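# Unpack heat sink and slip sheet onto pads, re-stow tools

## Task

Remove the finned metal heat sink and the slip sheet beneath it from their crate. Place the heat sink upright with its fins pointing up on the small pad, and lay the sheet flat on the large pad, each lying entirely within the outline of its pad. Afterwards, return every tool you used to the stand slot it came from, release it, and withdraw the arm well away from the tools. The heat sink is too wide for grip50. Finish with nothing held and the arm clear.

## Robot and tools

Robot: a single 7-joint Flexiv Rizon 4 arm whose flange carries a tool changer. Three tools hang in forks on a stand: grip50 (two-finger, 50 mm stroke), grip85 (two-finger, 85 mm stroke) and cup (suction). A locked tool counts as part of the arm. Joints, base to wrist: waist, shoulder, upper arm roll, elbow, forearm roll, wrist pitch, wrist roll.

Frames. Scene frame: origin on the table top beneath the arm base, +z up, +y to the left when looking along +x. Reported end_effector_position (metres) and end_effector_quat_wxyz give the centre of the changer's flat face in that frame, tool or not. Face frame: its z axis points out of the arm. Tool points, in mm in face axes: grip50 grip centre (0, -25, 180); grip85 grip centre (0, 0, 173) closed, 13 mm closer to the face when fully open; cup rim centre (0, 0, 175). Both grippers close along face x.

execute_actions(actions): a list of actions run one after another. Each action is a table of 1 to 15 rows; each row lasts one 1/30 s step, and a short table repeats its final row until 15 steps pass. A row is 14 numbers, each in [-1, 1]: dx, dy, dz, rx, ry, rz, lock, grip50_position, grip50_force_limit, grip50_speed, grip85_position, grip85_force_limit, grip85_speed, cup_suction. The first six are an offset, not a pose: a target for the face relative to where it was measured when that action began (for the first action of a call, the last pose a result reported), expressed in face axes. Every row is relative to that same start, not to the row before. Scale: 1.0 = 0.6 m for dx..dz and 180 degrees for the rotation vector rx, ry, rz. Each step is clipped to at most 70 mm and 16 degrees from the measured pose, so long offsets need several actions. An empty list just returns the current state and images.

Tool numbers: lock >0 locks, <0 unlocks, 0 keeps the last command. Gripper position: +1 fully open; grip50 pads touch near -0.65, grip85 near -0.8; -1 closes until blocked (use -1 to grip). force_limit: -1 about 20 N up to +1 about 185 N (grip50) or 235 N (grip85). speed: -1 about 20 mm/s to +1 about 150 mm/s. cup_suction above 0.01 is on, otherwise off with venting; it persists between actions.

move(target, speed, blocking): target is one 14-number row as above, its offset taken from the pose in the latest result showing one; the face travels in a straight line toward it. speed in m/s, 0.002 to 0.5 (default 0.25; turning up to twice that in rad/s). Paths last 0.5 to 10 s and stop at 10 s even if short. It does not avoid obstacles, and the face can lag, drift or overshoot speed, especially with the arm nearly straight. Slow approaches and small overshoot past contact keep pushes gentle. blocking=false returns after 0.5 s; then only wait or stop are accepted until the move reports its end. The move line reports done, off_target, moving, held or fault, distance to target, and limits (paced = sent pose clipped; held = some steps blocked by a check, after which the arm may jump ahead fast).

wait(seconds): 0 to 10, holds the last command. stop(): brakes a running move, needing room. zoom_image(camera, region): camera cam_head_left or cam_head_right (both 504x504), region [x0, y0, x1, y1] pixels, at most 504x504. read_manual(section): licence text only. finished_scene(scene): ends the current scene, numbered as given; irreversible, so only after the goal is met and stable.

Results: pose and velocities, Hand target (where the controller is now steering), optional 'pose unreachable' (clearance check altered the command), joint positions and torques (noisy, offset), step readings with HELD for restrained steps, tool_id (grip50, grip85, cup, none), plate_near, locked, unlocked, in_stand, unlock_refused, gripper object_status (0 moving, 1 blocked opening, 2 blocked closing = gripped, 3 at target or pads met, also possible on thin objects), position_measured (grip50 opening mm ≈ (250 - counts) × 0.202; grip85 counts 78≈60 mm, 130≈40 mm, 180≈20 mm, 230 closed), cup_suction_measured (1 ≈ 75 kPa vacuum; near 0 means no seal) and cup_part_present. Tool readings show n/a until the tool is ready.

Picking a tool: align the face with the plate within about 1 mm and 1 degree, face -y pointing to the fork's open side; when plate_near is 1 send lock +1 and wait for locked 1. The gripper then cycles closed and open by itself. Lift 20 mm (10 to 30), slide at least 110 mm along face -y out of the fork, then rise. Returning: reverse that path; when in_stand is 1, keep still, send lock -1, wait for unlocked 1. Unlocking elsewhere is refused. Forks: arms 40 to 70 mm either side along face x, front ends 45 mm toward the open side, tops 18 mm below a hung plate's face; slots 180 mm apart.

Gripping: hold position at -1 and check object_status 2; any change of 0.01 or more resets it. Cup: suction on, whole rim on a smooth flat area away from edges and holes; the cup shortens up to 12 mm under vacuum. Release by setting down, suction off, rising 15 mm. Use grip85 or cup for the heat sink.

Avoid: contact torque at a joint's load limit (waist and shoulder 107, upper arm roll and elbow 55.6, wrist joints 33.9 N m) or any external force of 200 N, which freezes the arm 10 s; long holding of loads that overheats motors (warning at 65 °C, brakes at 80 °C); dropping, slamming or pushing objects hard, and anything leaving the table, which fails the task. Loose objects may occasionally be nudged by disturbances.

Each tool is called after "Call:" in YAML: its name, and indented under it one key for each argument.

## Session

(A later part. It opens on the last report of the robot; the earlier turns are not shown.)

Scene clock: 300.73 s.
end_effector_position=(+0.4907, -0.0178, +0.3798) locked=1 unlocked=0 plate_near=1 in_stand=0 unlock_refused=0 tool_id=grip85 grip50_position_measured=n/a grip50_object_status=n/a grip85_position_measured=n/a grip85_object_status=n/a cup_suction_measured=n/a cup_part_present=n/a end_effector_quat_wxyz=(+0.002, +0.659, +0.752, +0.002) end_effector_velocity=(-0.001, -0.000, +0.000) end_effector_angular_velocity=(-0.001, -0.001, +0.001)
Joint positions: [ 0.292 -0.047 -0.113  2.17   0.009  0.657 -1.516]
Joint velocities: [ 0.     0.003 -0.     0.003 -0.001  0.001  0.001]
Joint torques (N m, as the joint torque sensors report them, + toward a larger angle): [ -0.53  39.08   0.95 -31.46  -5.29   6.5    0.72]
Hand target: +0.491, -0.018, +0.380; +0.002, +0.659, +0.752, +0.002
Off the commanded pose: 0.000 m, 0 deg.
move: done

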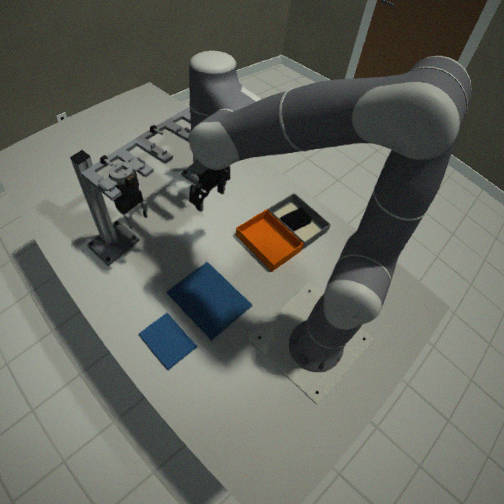

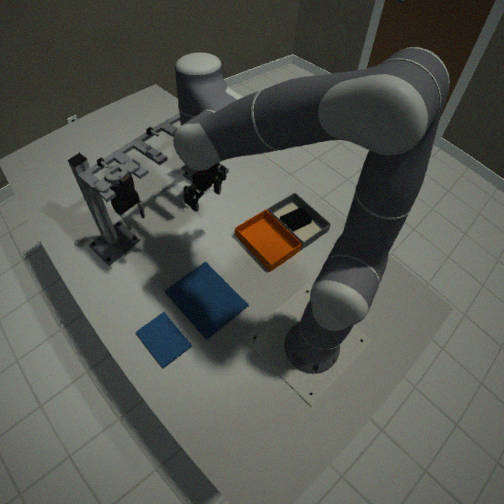

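Call:
move:
  target: [-0.438,-0.2425,0.08,0.003,0,0.5417,0,1,0,0,1,0,0,0]
  speed: 0.25

Call:
zoom_image:
  camera: "cam_head_left"
  region: [220, 120, 400, 290]

Call:
zoom_image:
  camera: "cam_head_right"
  region: [220, 120, 400, 290]

Scene clock: 304.97 s.
end_effector_position=(+0.3805, -0.2973, +0.3307) locked=1 unlocked=0 plate_near=1 in_stand=0 unlock_refused=0 tool_id=grip85 grip50_position_measured=n/a grip50_object_status=n/a grip85_position_measured=3 grip85_object_status=3 cup_suction_measured=n/a cup_part_present=n/a end_effector_quat_wxyz=(-0.003, +1.000, +0.001, -0.001) end_effector_velocity=(-0.000, -0.001, -0.000) end_effector_angular_velocity=(-0.001, +0.000, -0.007)
Joint positions: [-0.03  -0.098 -0.431  2.275  0.071  0.79  -0.499]
Joint velocities: [-0.001 -0.002 -0.002 -0.001  0.001  0.     0.004]
Joint torques (N m, as the joint torque sensors report them, + toward a larger angle): [ -2.03  33.51  -2.12 -28.67  -3.91   6.46   0.72]
Hand target: +0.380, -0.298, +0.331; -0.003, +1.000, +0.000, -0.001
Off the commanded pose: 0.001 m, 0 deg.
move: done

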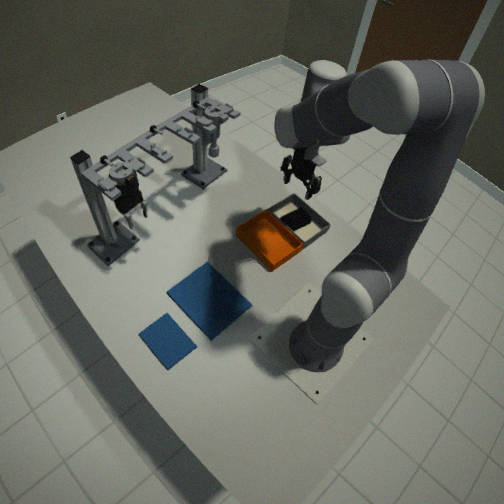

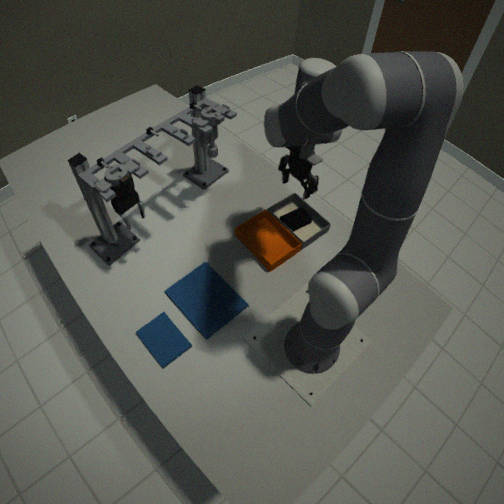

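Region (220, 120, 400, 290) of cam_head_left's 504x504 image, scaled by 2.800, with more detail than that image has.

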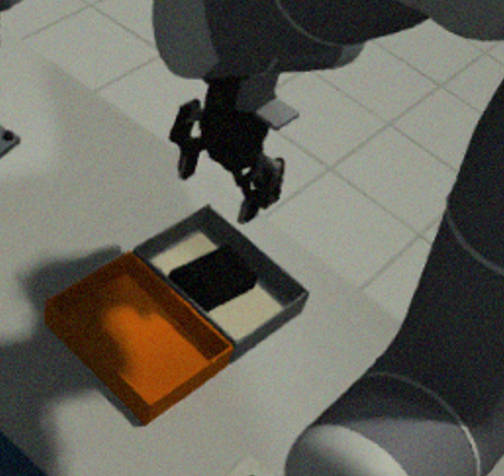

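Region (220, 120, 400, 290) of cam_head_right's 504x504 image, scaled by 2.800, with more detail than that image has.

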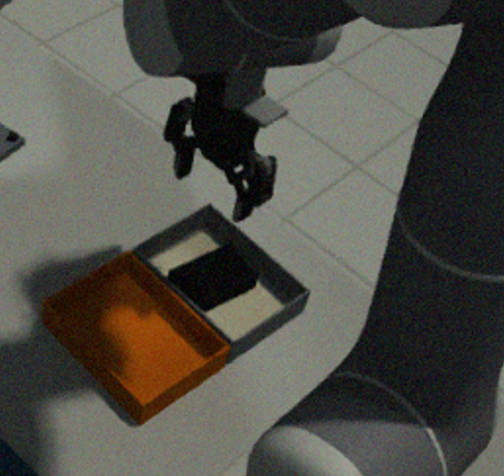

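Looks close. Lower to tips ≈ 0.07.

Call:
move:
  target: [0,0,0.15,0,0,0,0,1,0,0,1,0,0,0]
  speed: 0.1

Call:
zoom_image:
  camera: "cam_head_left"
  region: [240, 160, 360, 270]

Call:
zoom_image:
  camera: "cam_head_right"
  region: [240, 160, 360, 270]

Scene clock: 306.47 s.
end_effector_position=(+0.3802, -0.2965, +0.2406) locked=1 unlocked=0 plate_near=1 in_stand=0 unlock_refused=0 tool_id=grip85 grip50_position_measured=n/a grip50_object_status=n/a grip85_position_measured=3 grip85_object_status=3 cup_suction_measured=n/a cup_part_present=n/a end_effector_quat_wxyz=(-0.003, +1.000, +0.001, -0.002) end_effector_velocity=(+0.000, -0.000, -0.001) end_effector_angular_velocity=(-0.000, -0.002, -0.000)
Joint positions: [-0.058 -0.351 -0.381  2.28   0.265  1.019 -0.634]
Joint velocities: [-0.001 -0.003  0.001 -0.001  0.004  0.004 -0.003]
Joint torques (N m, as the joint torque sensors report them, + toward a larger angle): [ -1.93  40.45  -2.92 -21.59  -2.81   6.43  -0.2 ]
Hand target: +0.380, -0.296, +0.240; -0.003, +1.000, +0.001, -0.001
Off the commanded pose: 0.000 m, 0 deg.
move: done

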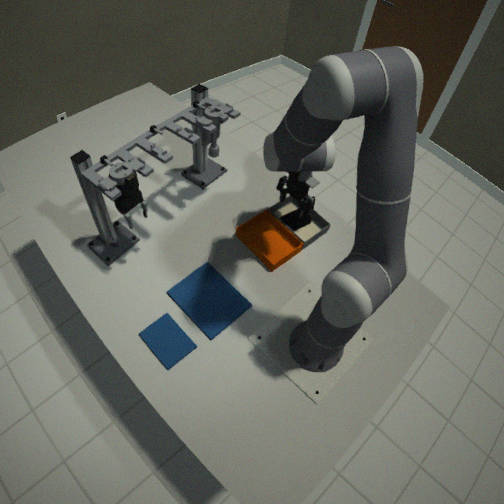

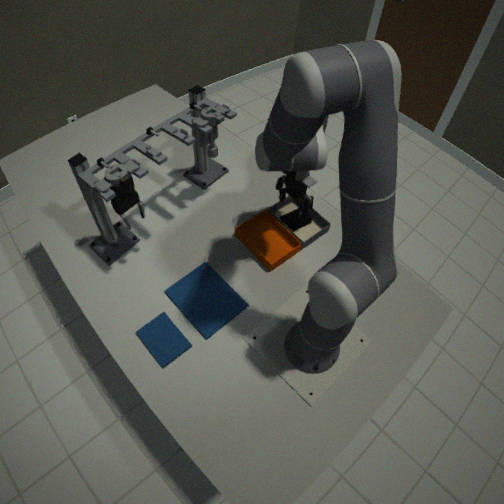

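Region (240, 160, 360, 270) of cam_head_left's 504x504 image, scaled by 4.200, with more detail than that image has; it fills the top 462 rows of this view, and the rest is white.

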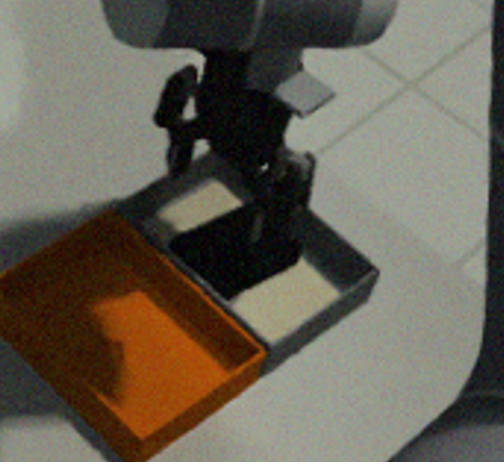

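Region (240, 160, 360, 270) of cam_head_right's 504x504 image, scaled by 4.200, with more detail than that image has; it fills the top 462 rows of this view, and the rest is white.

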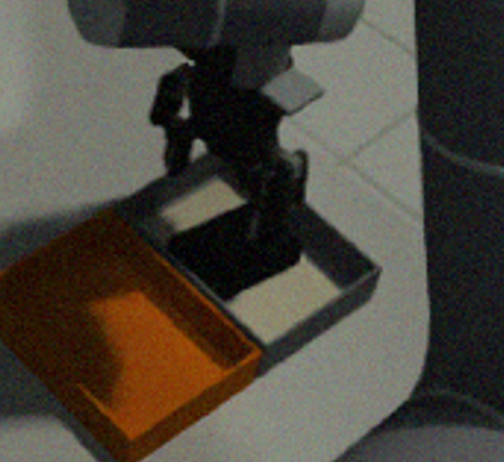

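Call:
move:
  target: [-0.025,0.033,0.04,0,0,0,0,1,0,0,1,0,0,0]
  speed: 0.05

Call:
zoom_image:
  camera: "cam_head_left"
  region: [240, 160, 360, 270]

Scene clock: 307.67 s.
end_effector_position=(+0.3650, -0.3160, +0.2165) locked=1 unlocked=0 plate_near=1 in_stand=0 unlock_refused=0 tool_id=grip85 grip50_position_measured=n/a grip50_object_status=n/a grip85_position_measured=3 grip85_object_status=3 cup_suction_measured=n/a cup_part_present=n/a end_effector_quat_wxyz=(-0.003, +1.000, +0.001, -0.002) end_effector_velocity=(-0.001, -0.001, -0.001) end_effector_angular_velocity=(+0.000, -0.001, -0.001)
Joint positions: [-0.124 -0.426 -0.357  2.263  0.325  1.068 -0.728]
Joint velocities: [-0.003 -0.003  0.001 -0.001  0.004  0.002 -0.004]
Joint torques (N m, as the joint torque sensors report them, + toward a larger angle): [ -1.16  41.37  -3.71 -19.98  -2.8    6.16  -0.2 ]
Hand target: +0.365, -0.316, +0.216; -0.003, +1.000, +0.001, -0.002
Off the commanded pose: 0.000 m, 0 deg.
move: done

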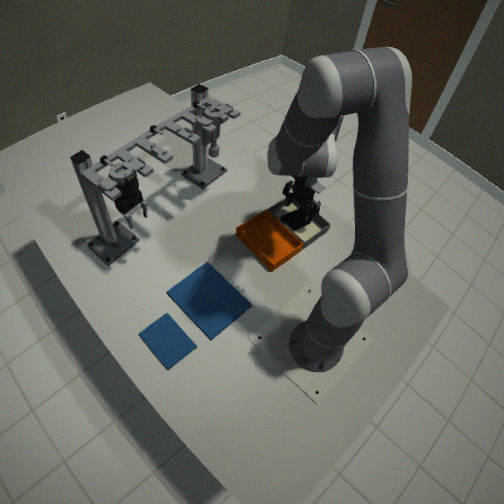

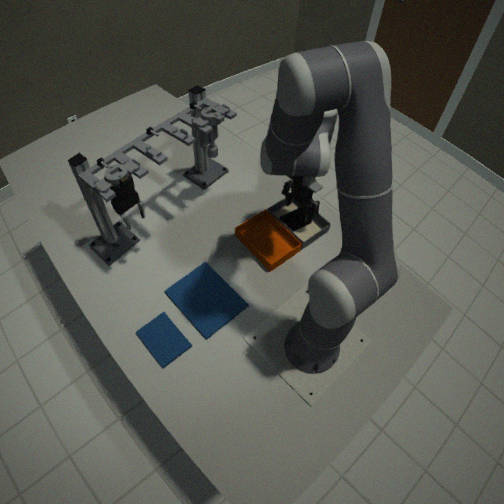

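Region (240, 160, 360, 270) of cam_head_left's 504x504 image, scaled by 4.200, with more detail than that image has; it fills the top 462 rows of this view, and the rest is white.

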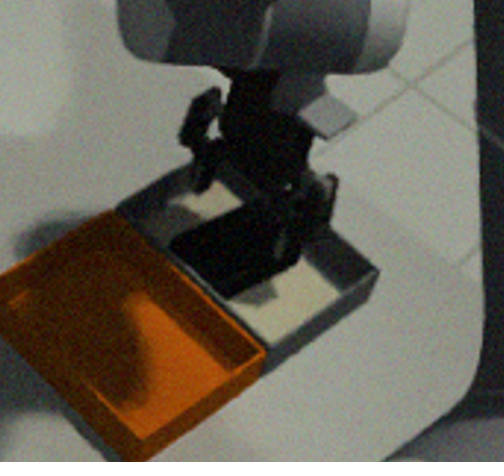

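Call:
execute_actions:
  actions:
    - [[-0.008,0,0.008,0,0,0,0,1,0,0,1,0,0,0]]
    - [[0,0,0.008,0,0,0,0,1,0,0,1,0,0,0]]
    - [[0,0,0.008,0,0,0,0,1,0,0,1,0,0,0]]
    - [[0,0,0.008,0,0,0,0,1,0,0,1,0,0,0]]

Call:
zoom_image:
  camera: "cam_head_left"
  region: [240, 160, 360, 270]

Scene clock: 309.90 s.
end_effector_position=(+0.3601, -0.3158, +0.1974) locked=1 unlocked=0 plate_near=1 in_stand=0 unlock_refused=0 tool_id=grip85 grip50_position_measured=n/a grip50_object_status=n/a grip85_position_measured=3 grip85_object_status=3 cup_suction_measured=n/a cup_part_present=n/a end_effector_quat_wxyz=(-0.003, +1.000, +0.001, -0.002) end_effector_velocity=(-0.000, +0.000, -0.000) end_effector_angular_velocity=(+0.001, +0.000, -0.000)
Joint positions: [-0.145 -0.477 -0.33   2.259  0.366  1.112 -0.761]
Joint velocities: [-0.    -0.     0.     0.     0.001 -0.    -0.   ]
Joint torques (N m, as the joint torque sensors report them, + toward a larger angle): [ -1.93  42.62  -3.96 -18.29  -2.52   6.36  -0.2 ]
Hand target: +0.360, -0.316, +0.197; -0.003, +1.000, +0.001, -0.002
Off the commanded pose: 0.000 m, 0 deg.
Step readings (end_effector_position; steps 1 to 15: 1st action; 16 to 30: 2nd action; 31 to 45: 3rd action; 46 to 60: 4th action):
0: (+0.3650, -0.3160, +0.2164)
1: (+0.3648, -0.3160, +0.2162)
2: (+0.3639, -0.3161, +0.2151)
4: (+0.3611, -0.3159, +0.2127)
8: (+0.3604, -0.3160, +0.2119)
15: (+0.3603, -0.3160, +0.2118)
16: (+0.3603, -0.3159, +0.2116)
17: (+0.3605, -0.3161, +0.2104)
19: (+0.3601, -0.3158, +0.2080)
23: (+0.3602, -0.3159, +0.2071)
30: (+0.3602, -0.3159, +0.2070)
31: (+0.3602, -0.3159, +0.2068)
32: (+0.3605, -0.3160, +0.2056)
34: (+0.3601, -0.3158, +0.2033)
38: (+0.3601, -0.3158, +0.2024)
45: (+0.3602, -0.3158, +0.2022)
46: (+0.3602, -0.3158, +0.2020)
47: (+0.3604, -0.3159, +0.2009)
49: (+0.3601, -0.3157, +0.1985)
53: (+0.3601, -0.3158, +0.1976)
60: end_effector_position above

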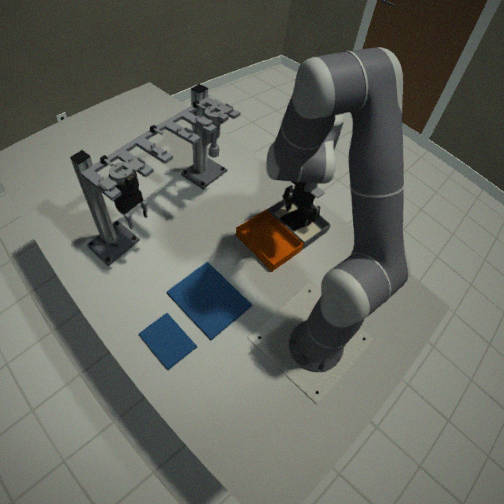

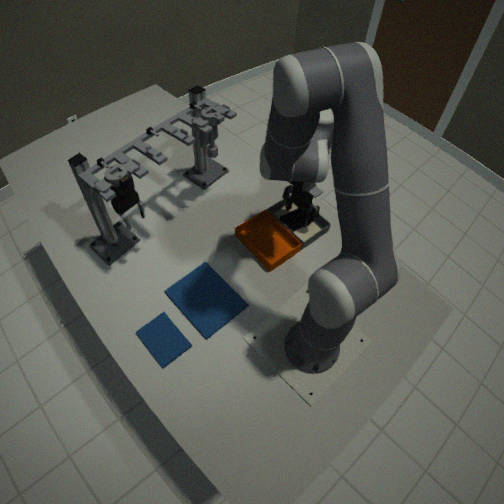

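Region (240, 160, 360, 270) of cam_head_left's 504x504 image, scaled by 4.200, with more detail than that image has; it fills the top 462 rows of this view, and the rest is white.

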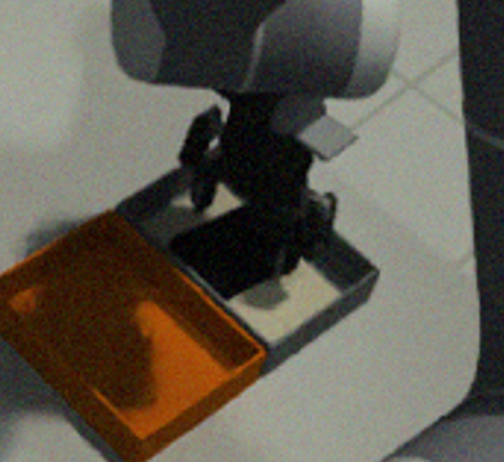

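Call:
execute_actions:
  actions:
    - [[0,-0.02,0.008,0,0,0,0,1,0,0,1,0,0,0]]
    - [[0,0,0,0,0,0,0,1,0,0,-1,0,-0.5,0]]
    - [[0,0,0,0,0,0,0,1,0,0,-1,0,-0.5,0]]
    - [[0,0,0,0,0,0,0,1,0,0,-1,0,-0.5,0]]

Call:
move:
  target: [0,0,-0.2,0,0,0,0,1,0,0,-1,0,-0.5,0]
  speed: 0.1

Scene clock: 312.07 s.
end_effector_position=(+0.3605, -0.3041, +0.1933) locked=1 unlocked=0 plate_near=1 in_stand=0 unlock_refused=0 tool_id=grip85 grip50_position_measured=n/a grip50_object_status=n/a grip85_position_measured=72 grip85_object_status=2 cup_suction_measured=n/a cup_part_present=n/a end_effector_quat_wxyz=(-0.003, +1.000, +0.001, -0.002) end_effector_velocity=(-0.000, -0.000, +0.000) end_effector_angular_velocity=(-0.000, +0.001, +0.001)
Joint positions: [-0.126 -0.479 -0.321  2.277  0.376  1.135 -0.747]
Joint velocities: [-0.    -0.    -0.     0.    -0.001 -0.001  0.   ]
Joint torques (N m, as the joint torque sensors report them, + toward a larger angle): [ -0.28  42.04  -4.8  -17.3   -2.65   5.81   0.3 ]
Hand target: +0.360, -0.304, +0.193; -0.003, +1.000, +0.001, -0.002
Off the commanded pose: 0.000 m, 0 deg.
Step readings (end_effector_position; steps 1 to 15: 1st action; 16 to 30: 2nd action; 31 to 45: 3rd action; 46 to 60: 4th action):
0: (+0.3601, -0.3158, +0.1974)
1: (+0.3601, -0.3155, +0.1973)
2: (+0.3601, -0.3132, +0.1965)
4: (+0.3600, -0.3066, +0.1938)
8: (+0.3601, -0.3043, +0.1929)
15: (+0.3601, -0.3039, +0.1928)
16: (+0.3601, -0.3039, +0.1928)
17: (+0.3601, -0.3039, +0.1928)
19: (+0.3601, -0.3039, +0.1928)
23: (+0.3600, -0.3039, +0.1928)
30: (+0.3600, -0.3039, +0.1928)
31: (+0.3602, -0.3039, +0.1929)
32: (+0.3603, -0.3040, +0.1931)
34: (+0.3604, -0.3041, +0.1932)
38: (+0.3604, -0.3041, +0.1932)
45: (+0.3604, -0.3041, +0.1932)
46: (+0.3605, -0.3041, +0.1932)
47: (+0.3605, -0.3041, +0.1933)
49: (+0.3605, -0.3041, +0.1933)
53: (+0.3605, -0.3041, +0.1933)
60: end_effector_position above

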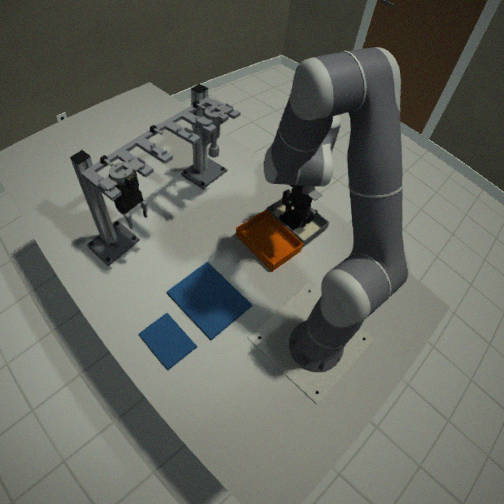

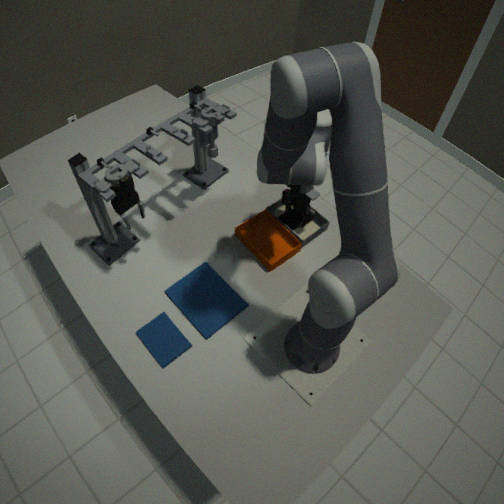

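Scene clock: 313.67 s.
end_effector_position=(+0.3608, -0.3051, +0.3134) locked=1 unlocked=0 plate_near=1 in_stand=0 unlock_refused=0 tool_id=grip85 grip50_position_measured=n/a grip50_object_status=n/a grip85_position_measured=73 grip85_object_status=2 cup_suction_measured=n/a cup_part_present=n/a end_effector_quat_wxyz=(-0.003, +1.000, +0.001, -0.002) end_effector_velocity=(+0.000, +0.000, +0.001) end_effector_angular_velocity=(-0.000, +0.001, +0.000)
Joint positions: [-0.049 -0.115 -0.444  2.318  0.088  0.846 -0.545]
Joint velocities: [ 0.     0.003  0.    -0.    -0.003 -0.003  0.002]
Joint torques (N m, as the joint torque sensors report them, + toward a larger angle): [  0.35  34.84  -1.9  -28.13  -4.87   5.57   0.93]
Hand target: +0.361, -0.305, +0.314; -0.003, +1.000, +0.001, -0.002
Off the commanded pose: 0.000 m, 0 deg.
move: done

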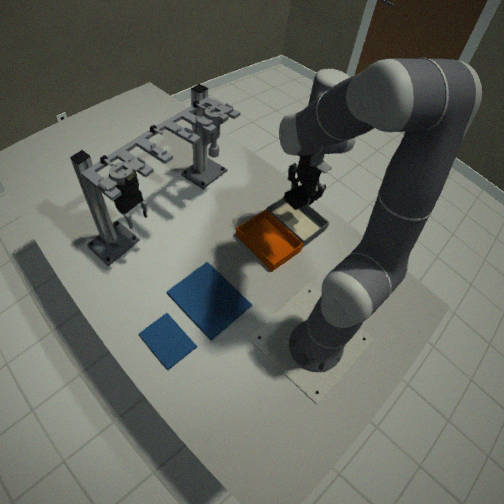

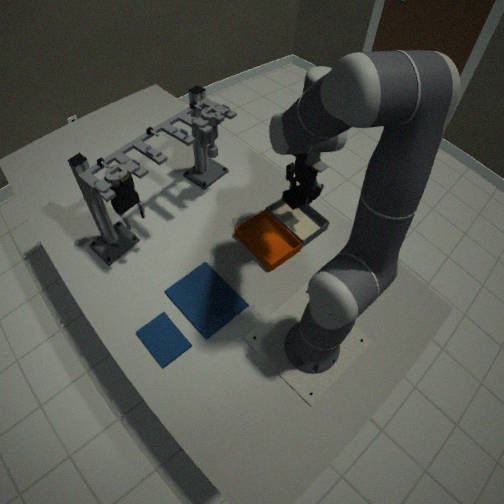

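Call:
move:
  target: [0.08,-0.975,0.05,0,0,-0.5,0,1,0,0,-1,0,-0.5,0]
  speed: 0.25

Call:
move:
  target: [0,0,0.12,0,0,0,0,1,0,0,-1,0,-0.5,0]
  speed: 0.1

Call:
zoom_image:
  camera: "cam_head_left"
  region: [100, 250, 260, 390]

Scene clock: 317.47 s.
end_effector_position=(+0.4090, +0.2808, +0.2874) locked=1 unlocked=0 plate_near=1 in_stand=0 unlock_refused=0 tool_id=grip85 grip50_position_measured=n/a grip50_object_status=n/a grip85_position_measured=73 grip85_object_status=2 cup_suction_measured=n/a cup_part_present=n/a end_effector_quat_wxyz=(-0.003, +0.707, +0.707, +0.002) end_effector_velocity=(+0.001, +0.001, +0.000) end_effector_angular_velocity=(-0.000, -0.001, +0.004)
Joint positions: [ 0.633 -0.275  0.184  2.212 -0.073  0.92  -0.69 ]
Joint velocities: [ 0.001 -0.002 -0.    -0.003 -0.001 -0.001 -0.002]
Joint torques (N m, as the joint torque sensors report them, + toward a larger angle): [  0.01  44.34   3.32 -27.64  -4.2    5.51  -0.26]
Hand target: +0.409, +0.281, +0.288; -0.003, +0.707, +0.708, +0.002
Off the commanded pose: 0.002 m, 0 deg.
move: done

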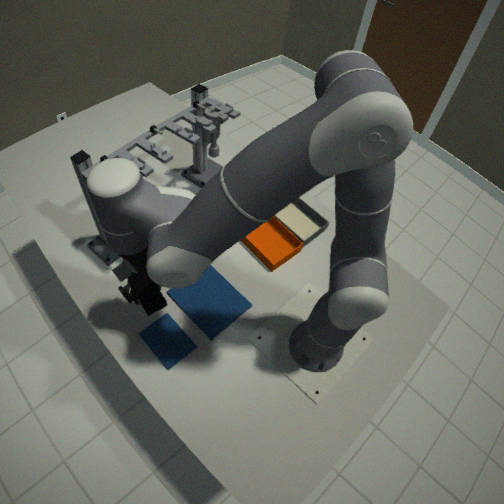

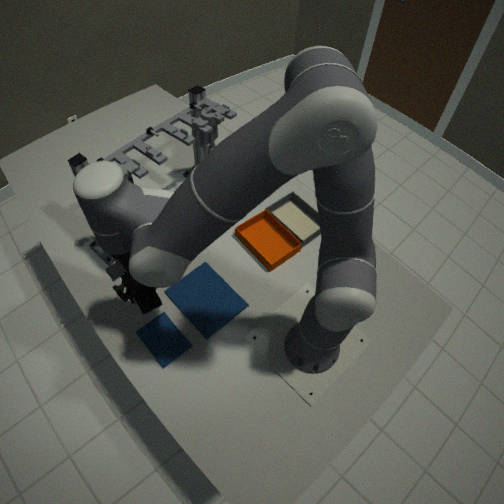

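Scene clock: 318.57 s.
end_effector_position=(+0.4085, +0.2812, +0.2152) locked=1 unlocked=0 plate_near=1 in_stand=0 unlock_refused=0 tool_id=grip85 grip50_position_measured=n/a grip50_object_status=n/a grip85_position_measured=73 grip85_object_status=2 cup_suction_measured=n/a cup_part_present=n/a end_effector_quat_wxyz=(-0.004, +0.707, +0.707, +0.002) end_effector_velocity=(+0.000, +0.000, -0.001) end_effector_angular_velocity=(+0.001, -0.001, -0.001)
Joint positions: [ 0.661 -0.443  0.143  2.256 -0.129  1.13  -0.651]
Joint velocities: [ 0.001 -0.003 -0.002  0.    -0.001  0.004  0.001]
Joint torques (N m, as the joint torque sensors report them, + toward a larger angle): [  0.46  47.4    1.68 -21.76  -3.41   6.84   0.89]
Hand target: +0.409, +0.281, +0.215; -0.003, +0.707, +0.707, +0.002
Off the commanded pose: 0.000 m, 0 deg.
move: done

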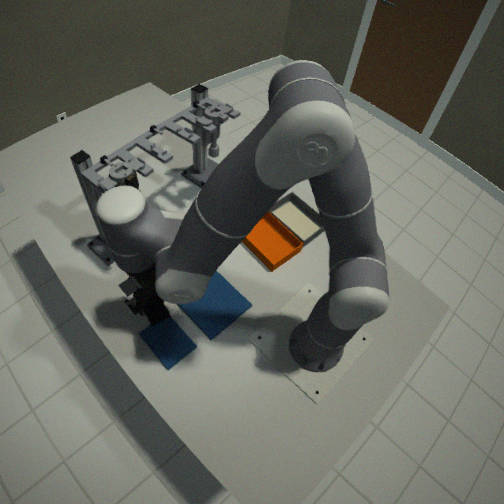

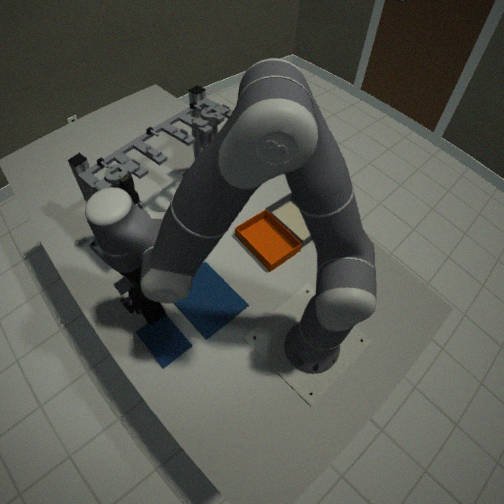

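Region (100, 250, 260, 390) of cam_head_left's 504x504 image, scaled by 3.150, with more detail than that image has; it fills the top 441 rows of this view, and the rest is white.

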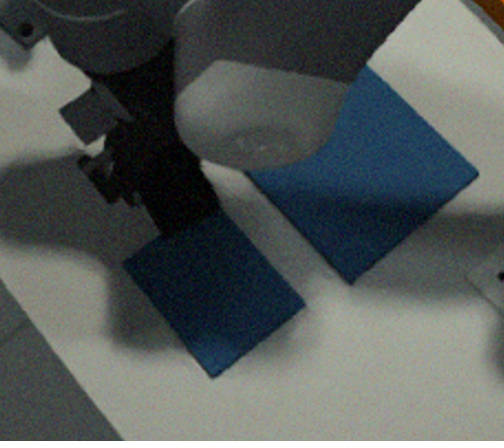

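Call:
move:
  target: [0.024,-0.15,0.02,0,0,0,0,1,0,0,-1,0,-0.5,0]
  speed: 0.08

Call:
zoom_image:
  camera: "cam_head_left"
  region: [100, 250, 260, 390]

Scene clock: 320.37 s.
end_effector_position=(+0.3184, +0.2958, +0.2035) locked=1 unlocked=0 plate_near=1 in_stand=0 unlock_refused=0 tool_id=grip85 grip50_position_measured=n/a grip50_object_status=n/a grip85_position_measured=73 grip85_object_status=2 cup_suction_measured=n/a cup_part_present=n/a end_effector_quat_wxyz=(-0.004, +0.707, +0.707, +0.001) end_effector_velocity=(-0.001, +0.000, -0.000) end_effector_angular_velocity=(+0.000, -0.001, -0.000)
Joint positions: [ 0.817 -0.39   0.146  2.44  -0.166  1.261 -0.448]
Joint velocities: [ 0.004  0.001 -0.002  0.003 -0.002  0.003  0.004]
Joint torques (N m, as the joint torque sensors report them, + toward a larger angle): [  1.24  42.75   1.66 -18.09  -2.82   6.49   0.66]
Hand target: +0.318, +0.296, +0.204; -0.004, +0.707, +0.707, +0.002
Off the commanded pose: 0.000 m, 0 deg.
move: done

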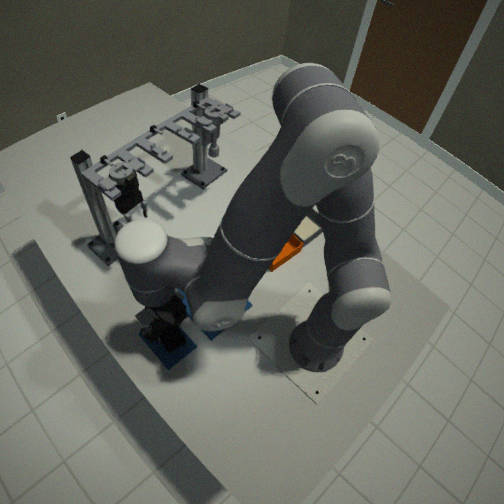

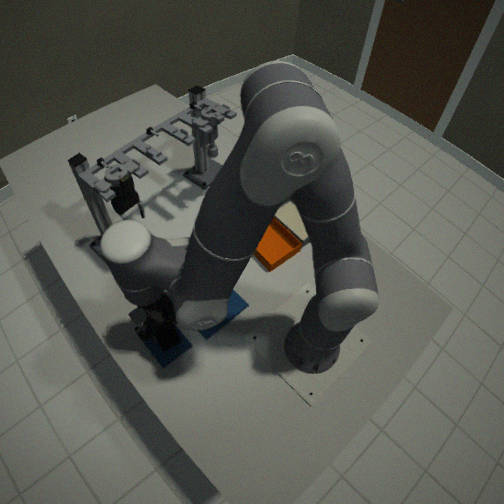

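Region (100, 250, 260, 390) of cam_head_left's 504x504 image, scaled by 3.150, with more detail than that image has; it fills the top 441 rows of this view, and the rest is white.

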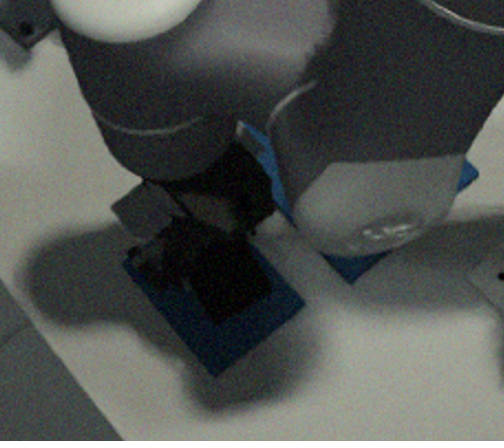

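Call:
execute_actions:
  actions:
    - [[0.008,0,0.008,0,0,0,0,1,0,0,-1,0,-0.5,0]]
    - [[0,0,0.006,0,0,0,0,1,0,0,-1,0,-0.5,0]]
    - [[0,0,0.004,0,0,0,0,1,0,0,-1,0,-0.5,0]]
    - [[0,0,0.004,0,0,0,0,1,0,0,-1,0,-0.5,0]]
    - [[0,0,0.004,0,0,0,0,1,0,0,-1,0,-0.5,0]]
    - [[0,0,0.004,0,0,0,0,1,0,0,-1,0,-0.5,0]]

Scene clock: 323.67 s.
end_effector_position=(+0.3232, +0.3068, +0.1968) locked=1 unlocked=0 plate_near=1 in_stand=0 unlock_refused=0 tool_id=grip85 grip50_position_measured=n/a grip50_object_status=n/a grip85_position_measured=77 grip85_object_status=2 cup_suction_measured=n/a cup_part_present=n/a end_effector_quat_wxyz=(-0.006, +0.706, +0.708, +0.016) end_effector_velocity=(-0.000, -0.000, -0.000) end_effector_angular_velocity=(-0.000, +0.000, -0.001)
Joint positions: [ 0.839 -0.428  0.123  2.43  -0.191  1.319 -0.427]
Joint velocities: [-0.    -0.     0.    -0.     0.    -0.     0.001]
Joint torques (N m, as the joint torque sensors report them, + toward a larger angle): [ 0.05 16.32  1.93 -8.04 -0.85  3.72  0.79]
Hand target: +0.322, +0.305, +0.194; -0.005, +0.707, +0.707, +0.012
Off the commanded pose: 0.003 m, 0 deg.
Step readings (end_effector_position; steps 1 to 15: 1st action; 16 to 30: 2nd action; 31 to 45: 3rd action; 46 to 60: 4th action; 61 to 75: 5th action; 76 to 90: 6th action):
0: (+0.3183, +0.2958, +0.2035)
1: (+0.3183, +0.2959, +0.2034)
2: (+0.3184, +0.2969, +0.2022)
4: (+0.3182, +0.2993, +0.1999)
8: (+0.3182, +0.3002, +0.1988)
15: (+0.3182, +0.3004, +0.1986)
16: (+0.3182, +0.3004, +0.1985)
17: (+0.3184, +0.3007, +0.1978)
19: (+0.3188, +0.3012, +0.1974)
23: (+0.3190, +0.3013, +0.1972)
30: (+0.3190, +0.3013, +0.1971)
31: (+0.3190, +0.3013, +0.1971)
32: (+0.3193, +0.3016, +0.1969)
34: (+0.3196, +0.3019, +0.1967)
38: (+0.3196, +0.3020, +0.1966)
45: (+0.3196, +0.3019, +0.1966)
46: (+0.3197, +0.3020, +0.1965)
47: (+0.3199, +0.3022, +0.1963)
49: (+0.3205, +0.3030, +0.1964)
53: (+0.3206, +0.3032, +0.1964)
60: (+0.3207, +0.3032, +0.1964)
61: (+0.3207, +0.3033, +0.1964)
62: (+0.3211, +0.3038, +0.1965)
64: (+0.3217, +0.3045, +0.1965)
68: (+0.3219, +0.3049, +0.1966)
75: (+0.3219, +0.3050, +0.1966)
76: (+0.3220, +0.3051, +0.1966)
77: (+0.3224, +0.3056, +0.1967)
79: (+0.3229, +0.3064, +0.1967)
83: (+0.3231, +0.3067, +0.1968)
90: end_effector_position above

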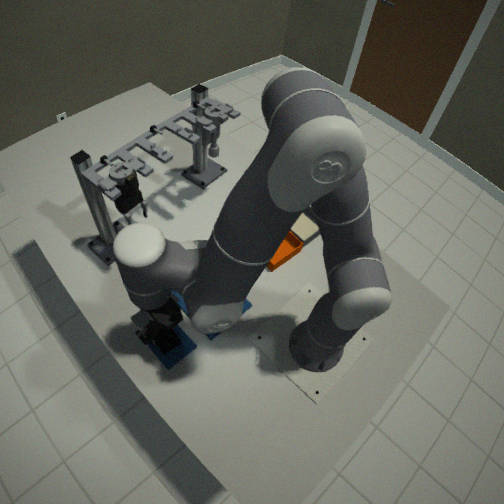

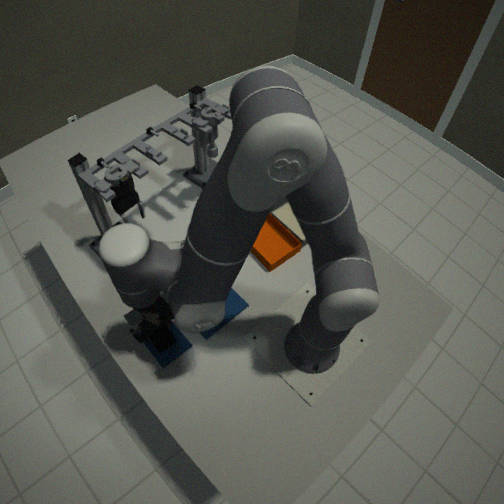

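Call:
execute_actions:
  actions:
    - [[0,0,-0.002,0,0,0,0,1,0,0,1,0,0,0]]
    - [[0,0,0,0,0,0,0,1,0,0,1,0,0,0]]

Call:
move:
  target: [0,0,-0.3,0.0051,-0.0096,-0.0408,0,1,0,0,1,0,0,0]
  speed: 0.15

Call:
zoom_image:
  camera: "cam_head_left"
  region: [100, 250, 260, 390]

Scene clock: 324.90 s.
end_effector_position=(+0.3232, +0.3068, +0.1980) locked=1 unlocked=0 plate_near=1 in_stand=0 unlock_refused=0 tool_id=grip85 grip50_position_measured=n/a grip50_object_status=n/a grip85_position_measured=3 grip85_object_status=3 cup_suction_measured=n/a cup_part_present=n/a end_effector_quat_wxyz=(-0.006, +0.706, +0.708, +0.016) end_effector_velocity=(-0.000, -0.000, -0.000) end_effector_angular_velocity=(-0.000, +0.000, +0.000)
Joint positions: [ 0.837 -0.424  0.125  2.43  -0.19   1.316 -0.427]
Joint velocities: [ 0. -0.  0.  0.  0. -0. -0.]
Joint torques (N m, as the joint torque sensors report them, + toward a larger angle): [ -0.13  42.08   2.43 -17.38  -1.92   6.12   0.29]
Hand target: +0.323, +0.307, +0.198; -0.006, +0.706, +0.708, +0.016
Off the commanded pose: 0.000 m, 0 deg.
Step readings (end_effector_position; steps 1 to 15: 1st action; 16 to 30: 2nd action):
0: (+0.3232, +0.3069, +0.1968)
1: (+0.3232, +0.3069, +0.1970)
2: (+0.3231, +0.3067, +0.1970)
4: (+0.3229, +0.3065, +0.1973)
8: (+0.3231, +0.3068, +0.1979)
15: (+0.3232, +0.3068, +0.1980)
16: (+0.3232, +0.3068, +0.1980)
17: (+0.3232, +0.3068, +0.1980)
19: (+0.3232, +0.3068, +0.1980)
23: (+0.3232, +0.3068, +0.1980)
30: end_effector_position above

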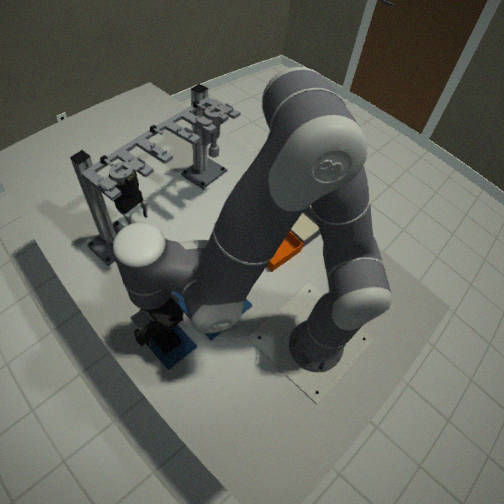

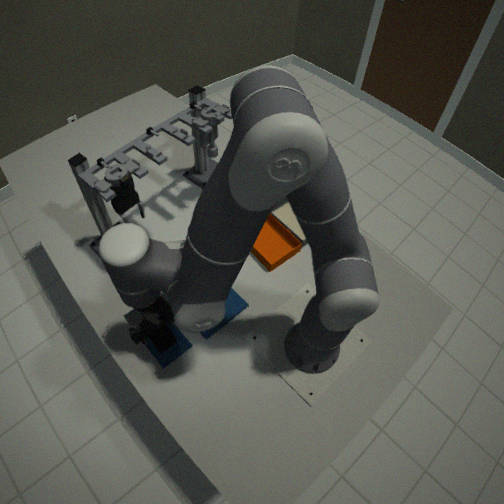

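Scene clock: 326.50 s.
end_effector_position=(+0.3207, +0.3015, +0.3781) locked=1 unlocked=0 plate_near=1 in_stand=0 unlock_refused=0 tool_id=grip85 grip50_position_measured=n/a grip50_object_status=n/a grip85_position_measured=3 grip85_object_status=3 cup_suction_measured=n/a cup_part_present=n/a end_effector_quat_wxyz=(+0.001, +0.660, +0.751, +0.001) end_effector_velocity=(-0.000, +0.000, +0.001) end_effector_angular_velocity=(-0.001, +0.001, +0.001)
Joint positions: [ 0.756  0.023  0.243  2.25   0.001  0.663 -0.69 ]
Joint velocities: [-0.     0.002  0.    -0.003  0.002 -0.006 -0.002]
Joint torques (N m, as the joint torque sensors report them, + toward a larger angle): [ -1.77  34.37  -0.94 -31.52  -4.63   5.41  -0.25]
Hand target: +0.321, +0.301, +0.378; +0.001, +0.660, +0.751, +0.000
Off the commanded pose: 0.000 m, 0 deg.
move: done

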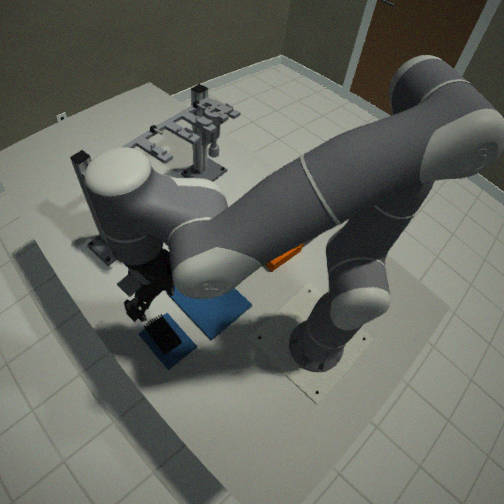

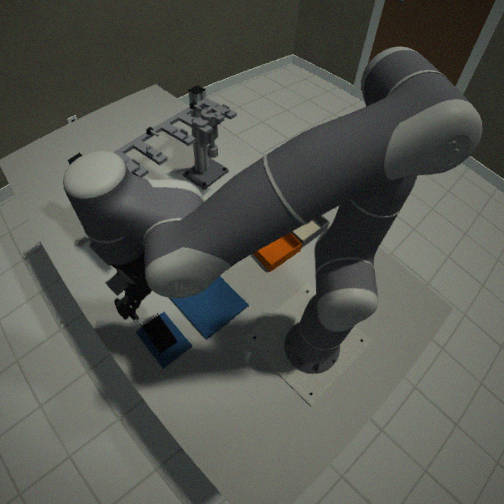

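Region (100, 250, 260, 390) of cam_head_left's 504x504 image, scaled by 3.150, with more detail than that image has; it fills the top 441 rows of this view, and the rest is white.

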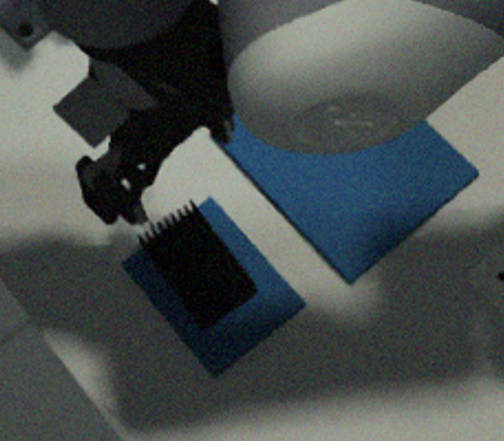

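Call:
move:
  target: [-0.5647,0.2113,-0.003,0,0,0,0,1,0,0,1,0,0,0]

Scene clock: 328.57 s.
end_effector_position=(+0.4900, -0.0187, +0.3803) locked=1 unlocked=0 plate_near=1 in_stand=0 unlock_refused=0 tool_id=grip85 grip50_position_measured=n/a grip50_object_status=n/a grip85_position_measured=3 grip85_object_status=3 cup_suction_measured=n/a cup_part_present=n/a end_effector_quat_wxyz=(+0.002, +0.660, +0.752, -0.000) end_effector_velocity=(+0.001, -0.001, +0.000) end_effector_angular_velocity=(+0.001, -0.000, +0.001)
Joint positions: [ 0.38  -0.032 -0.204  2.185  0.008  0.653 -1.518]
Joint velocities: [-0.001 -0.002 -0.002 -0.003  0.001 -0.    -0.004]
Joint torques (N m, as the joint torque sensors report them, + toward a larger angle): [ -1.52  36.54  -1.01 -31.99  -4.51   5.49  -0.35]
Hand target: +0.490, -0.019, +0.380; +0.001, +0.660, +0.751, -0.000
Off the commanded pose: 0.001 m, 0 deg.
move: done

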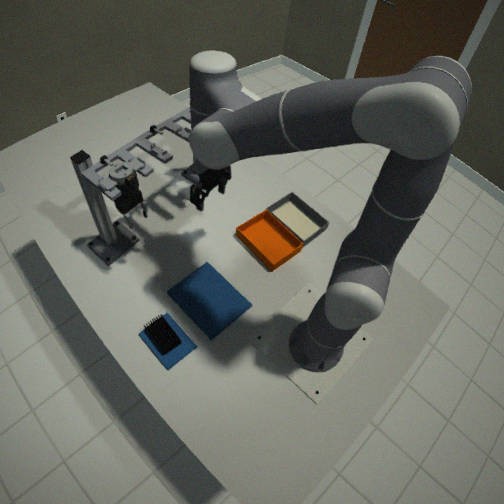

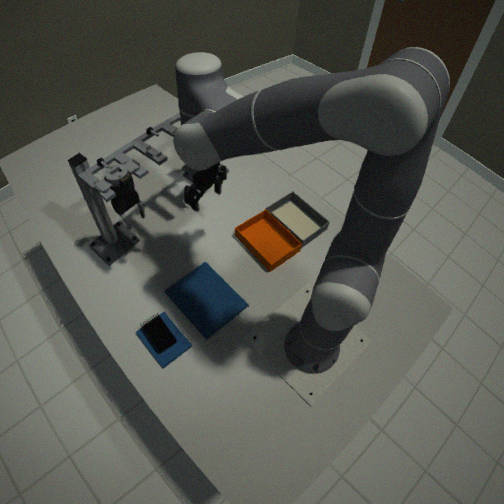

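Δ to (.639,.0016): dx=+.0007, dy=.1504.

Call:
move:
  target: [0.0012,0.2507,0,0,0,0,0,1,0,0,1,0,0,0]
  speed: 0.08

Call:
move:
  target: [0,0,0.034,0,0,0,0,1,0,0,1,0,0,0]
  speed: 0.02

Scene clock: 330.97 s.
end_effector_position=(+0.6389, +0.0013, +0.3802) locked=1 unlocked=0 plate_near=1 in_stand=0 unlock_refused=0 tool_id=grip85 grip50_position_measured=n/a grip50_object_status=n/a grip85_position_measured=3 grip85_object_status=3 cup_suction_measured=n/a cup_part_present=n/a end_effector_quat_wxyz=(+0.002, +0.660, +0.752, +0.000) end_effector_velocity=(+0.002, -0.000, +0.000) end_effector_angular_velocity=(-0.000, -0.001, -0.001)
Joint positions: [ 0.375 -0.391 -0.248  1.712  0.109  0.527 -1.597]
Joint velocities: [-0.002 -0.003  0.    -0.006  0.    -0.002 -0.   ]
Joint torques (N m, as the joint torque sensors report them, + toward a larger angle): [ -1.87  55.86  -4.05 -33.34  -4.99   5.23  -0.17]
Hand target: +0.639, +0.001, +0.380; +0.002, +0.660, +0.751, -0.000
Off the commanded pose: 0.000 m, 0 deg.
move: done

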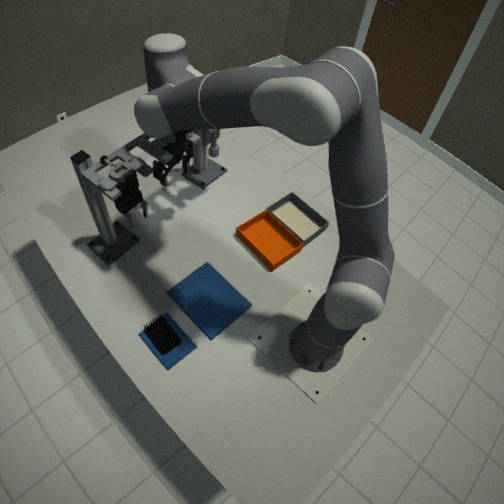

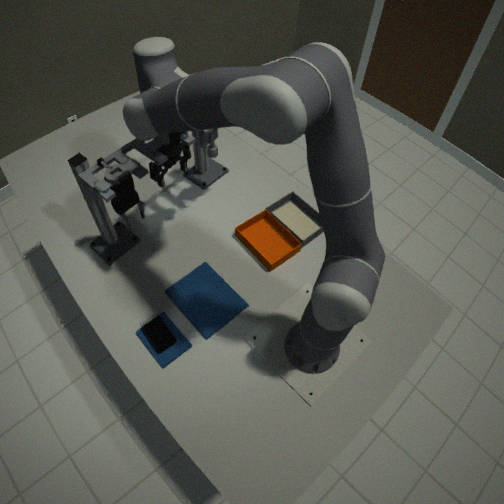

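Scene clock: 332.20 s.
end_effector_position=(+0.6391, +0.0013, +0.3605) locked=1 unlocked=0 plate_near=1 in_stand=1 unlock_refused=0 tool_id=grip85 grip50_position_measured=n/a grip50_object_status=n/a grip85_position_measured=3 grip85_object_status=3 cup_suction_measured=n/a cup_part_present=n/a end_effector_quat_wxyz=(+0.002, +0.660, +0.751, +0.000) end_effector_velocity=(+0.001, +0.000, +0.000) end_effector_angular_velocity=(+0.000, -0.003, +0.000)
Joint positions: [ 0.375 -0.418 -0.247  1.731  0.118  0.572 -1.603]
Joint velocities: [ 0.    -0.    -0.    -0.    -0.     0.003 -0.001]
Joint torques (N m, as the joint torque sensors report them, + toward a larger angle): [ -1.33  53.76  -2.75 -30.64  -4.8    6.17  -0.19]
Hand target: +0.639, +0.001, +0.360; +0.002, +0.660, +0.752, +0.000
Off the commanded pose: 0.001 m, 0 deg.
move: done

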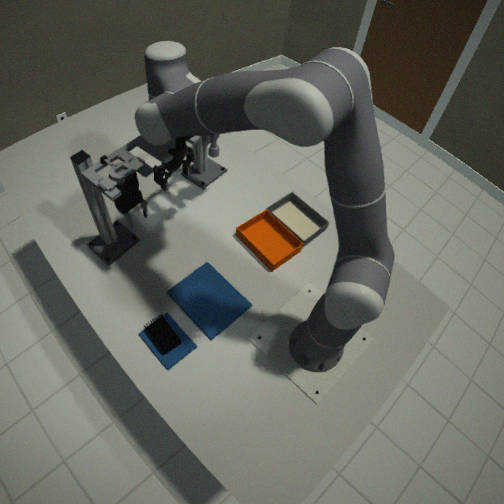

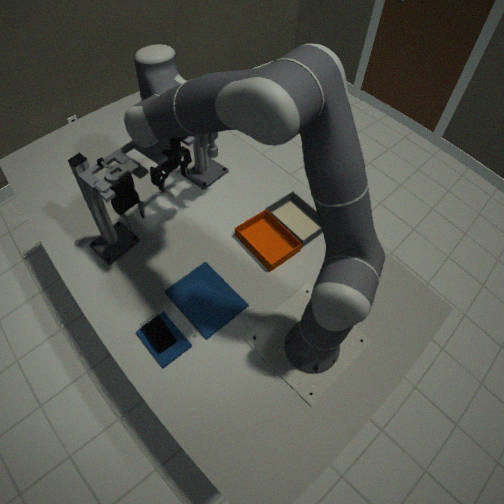

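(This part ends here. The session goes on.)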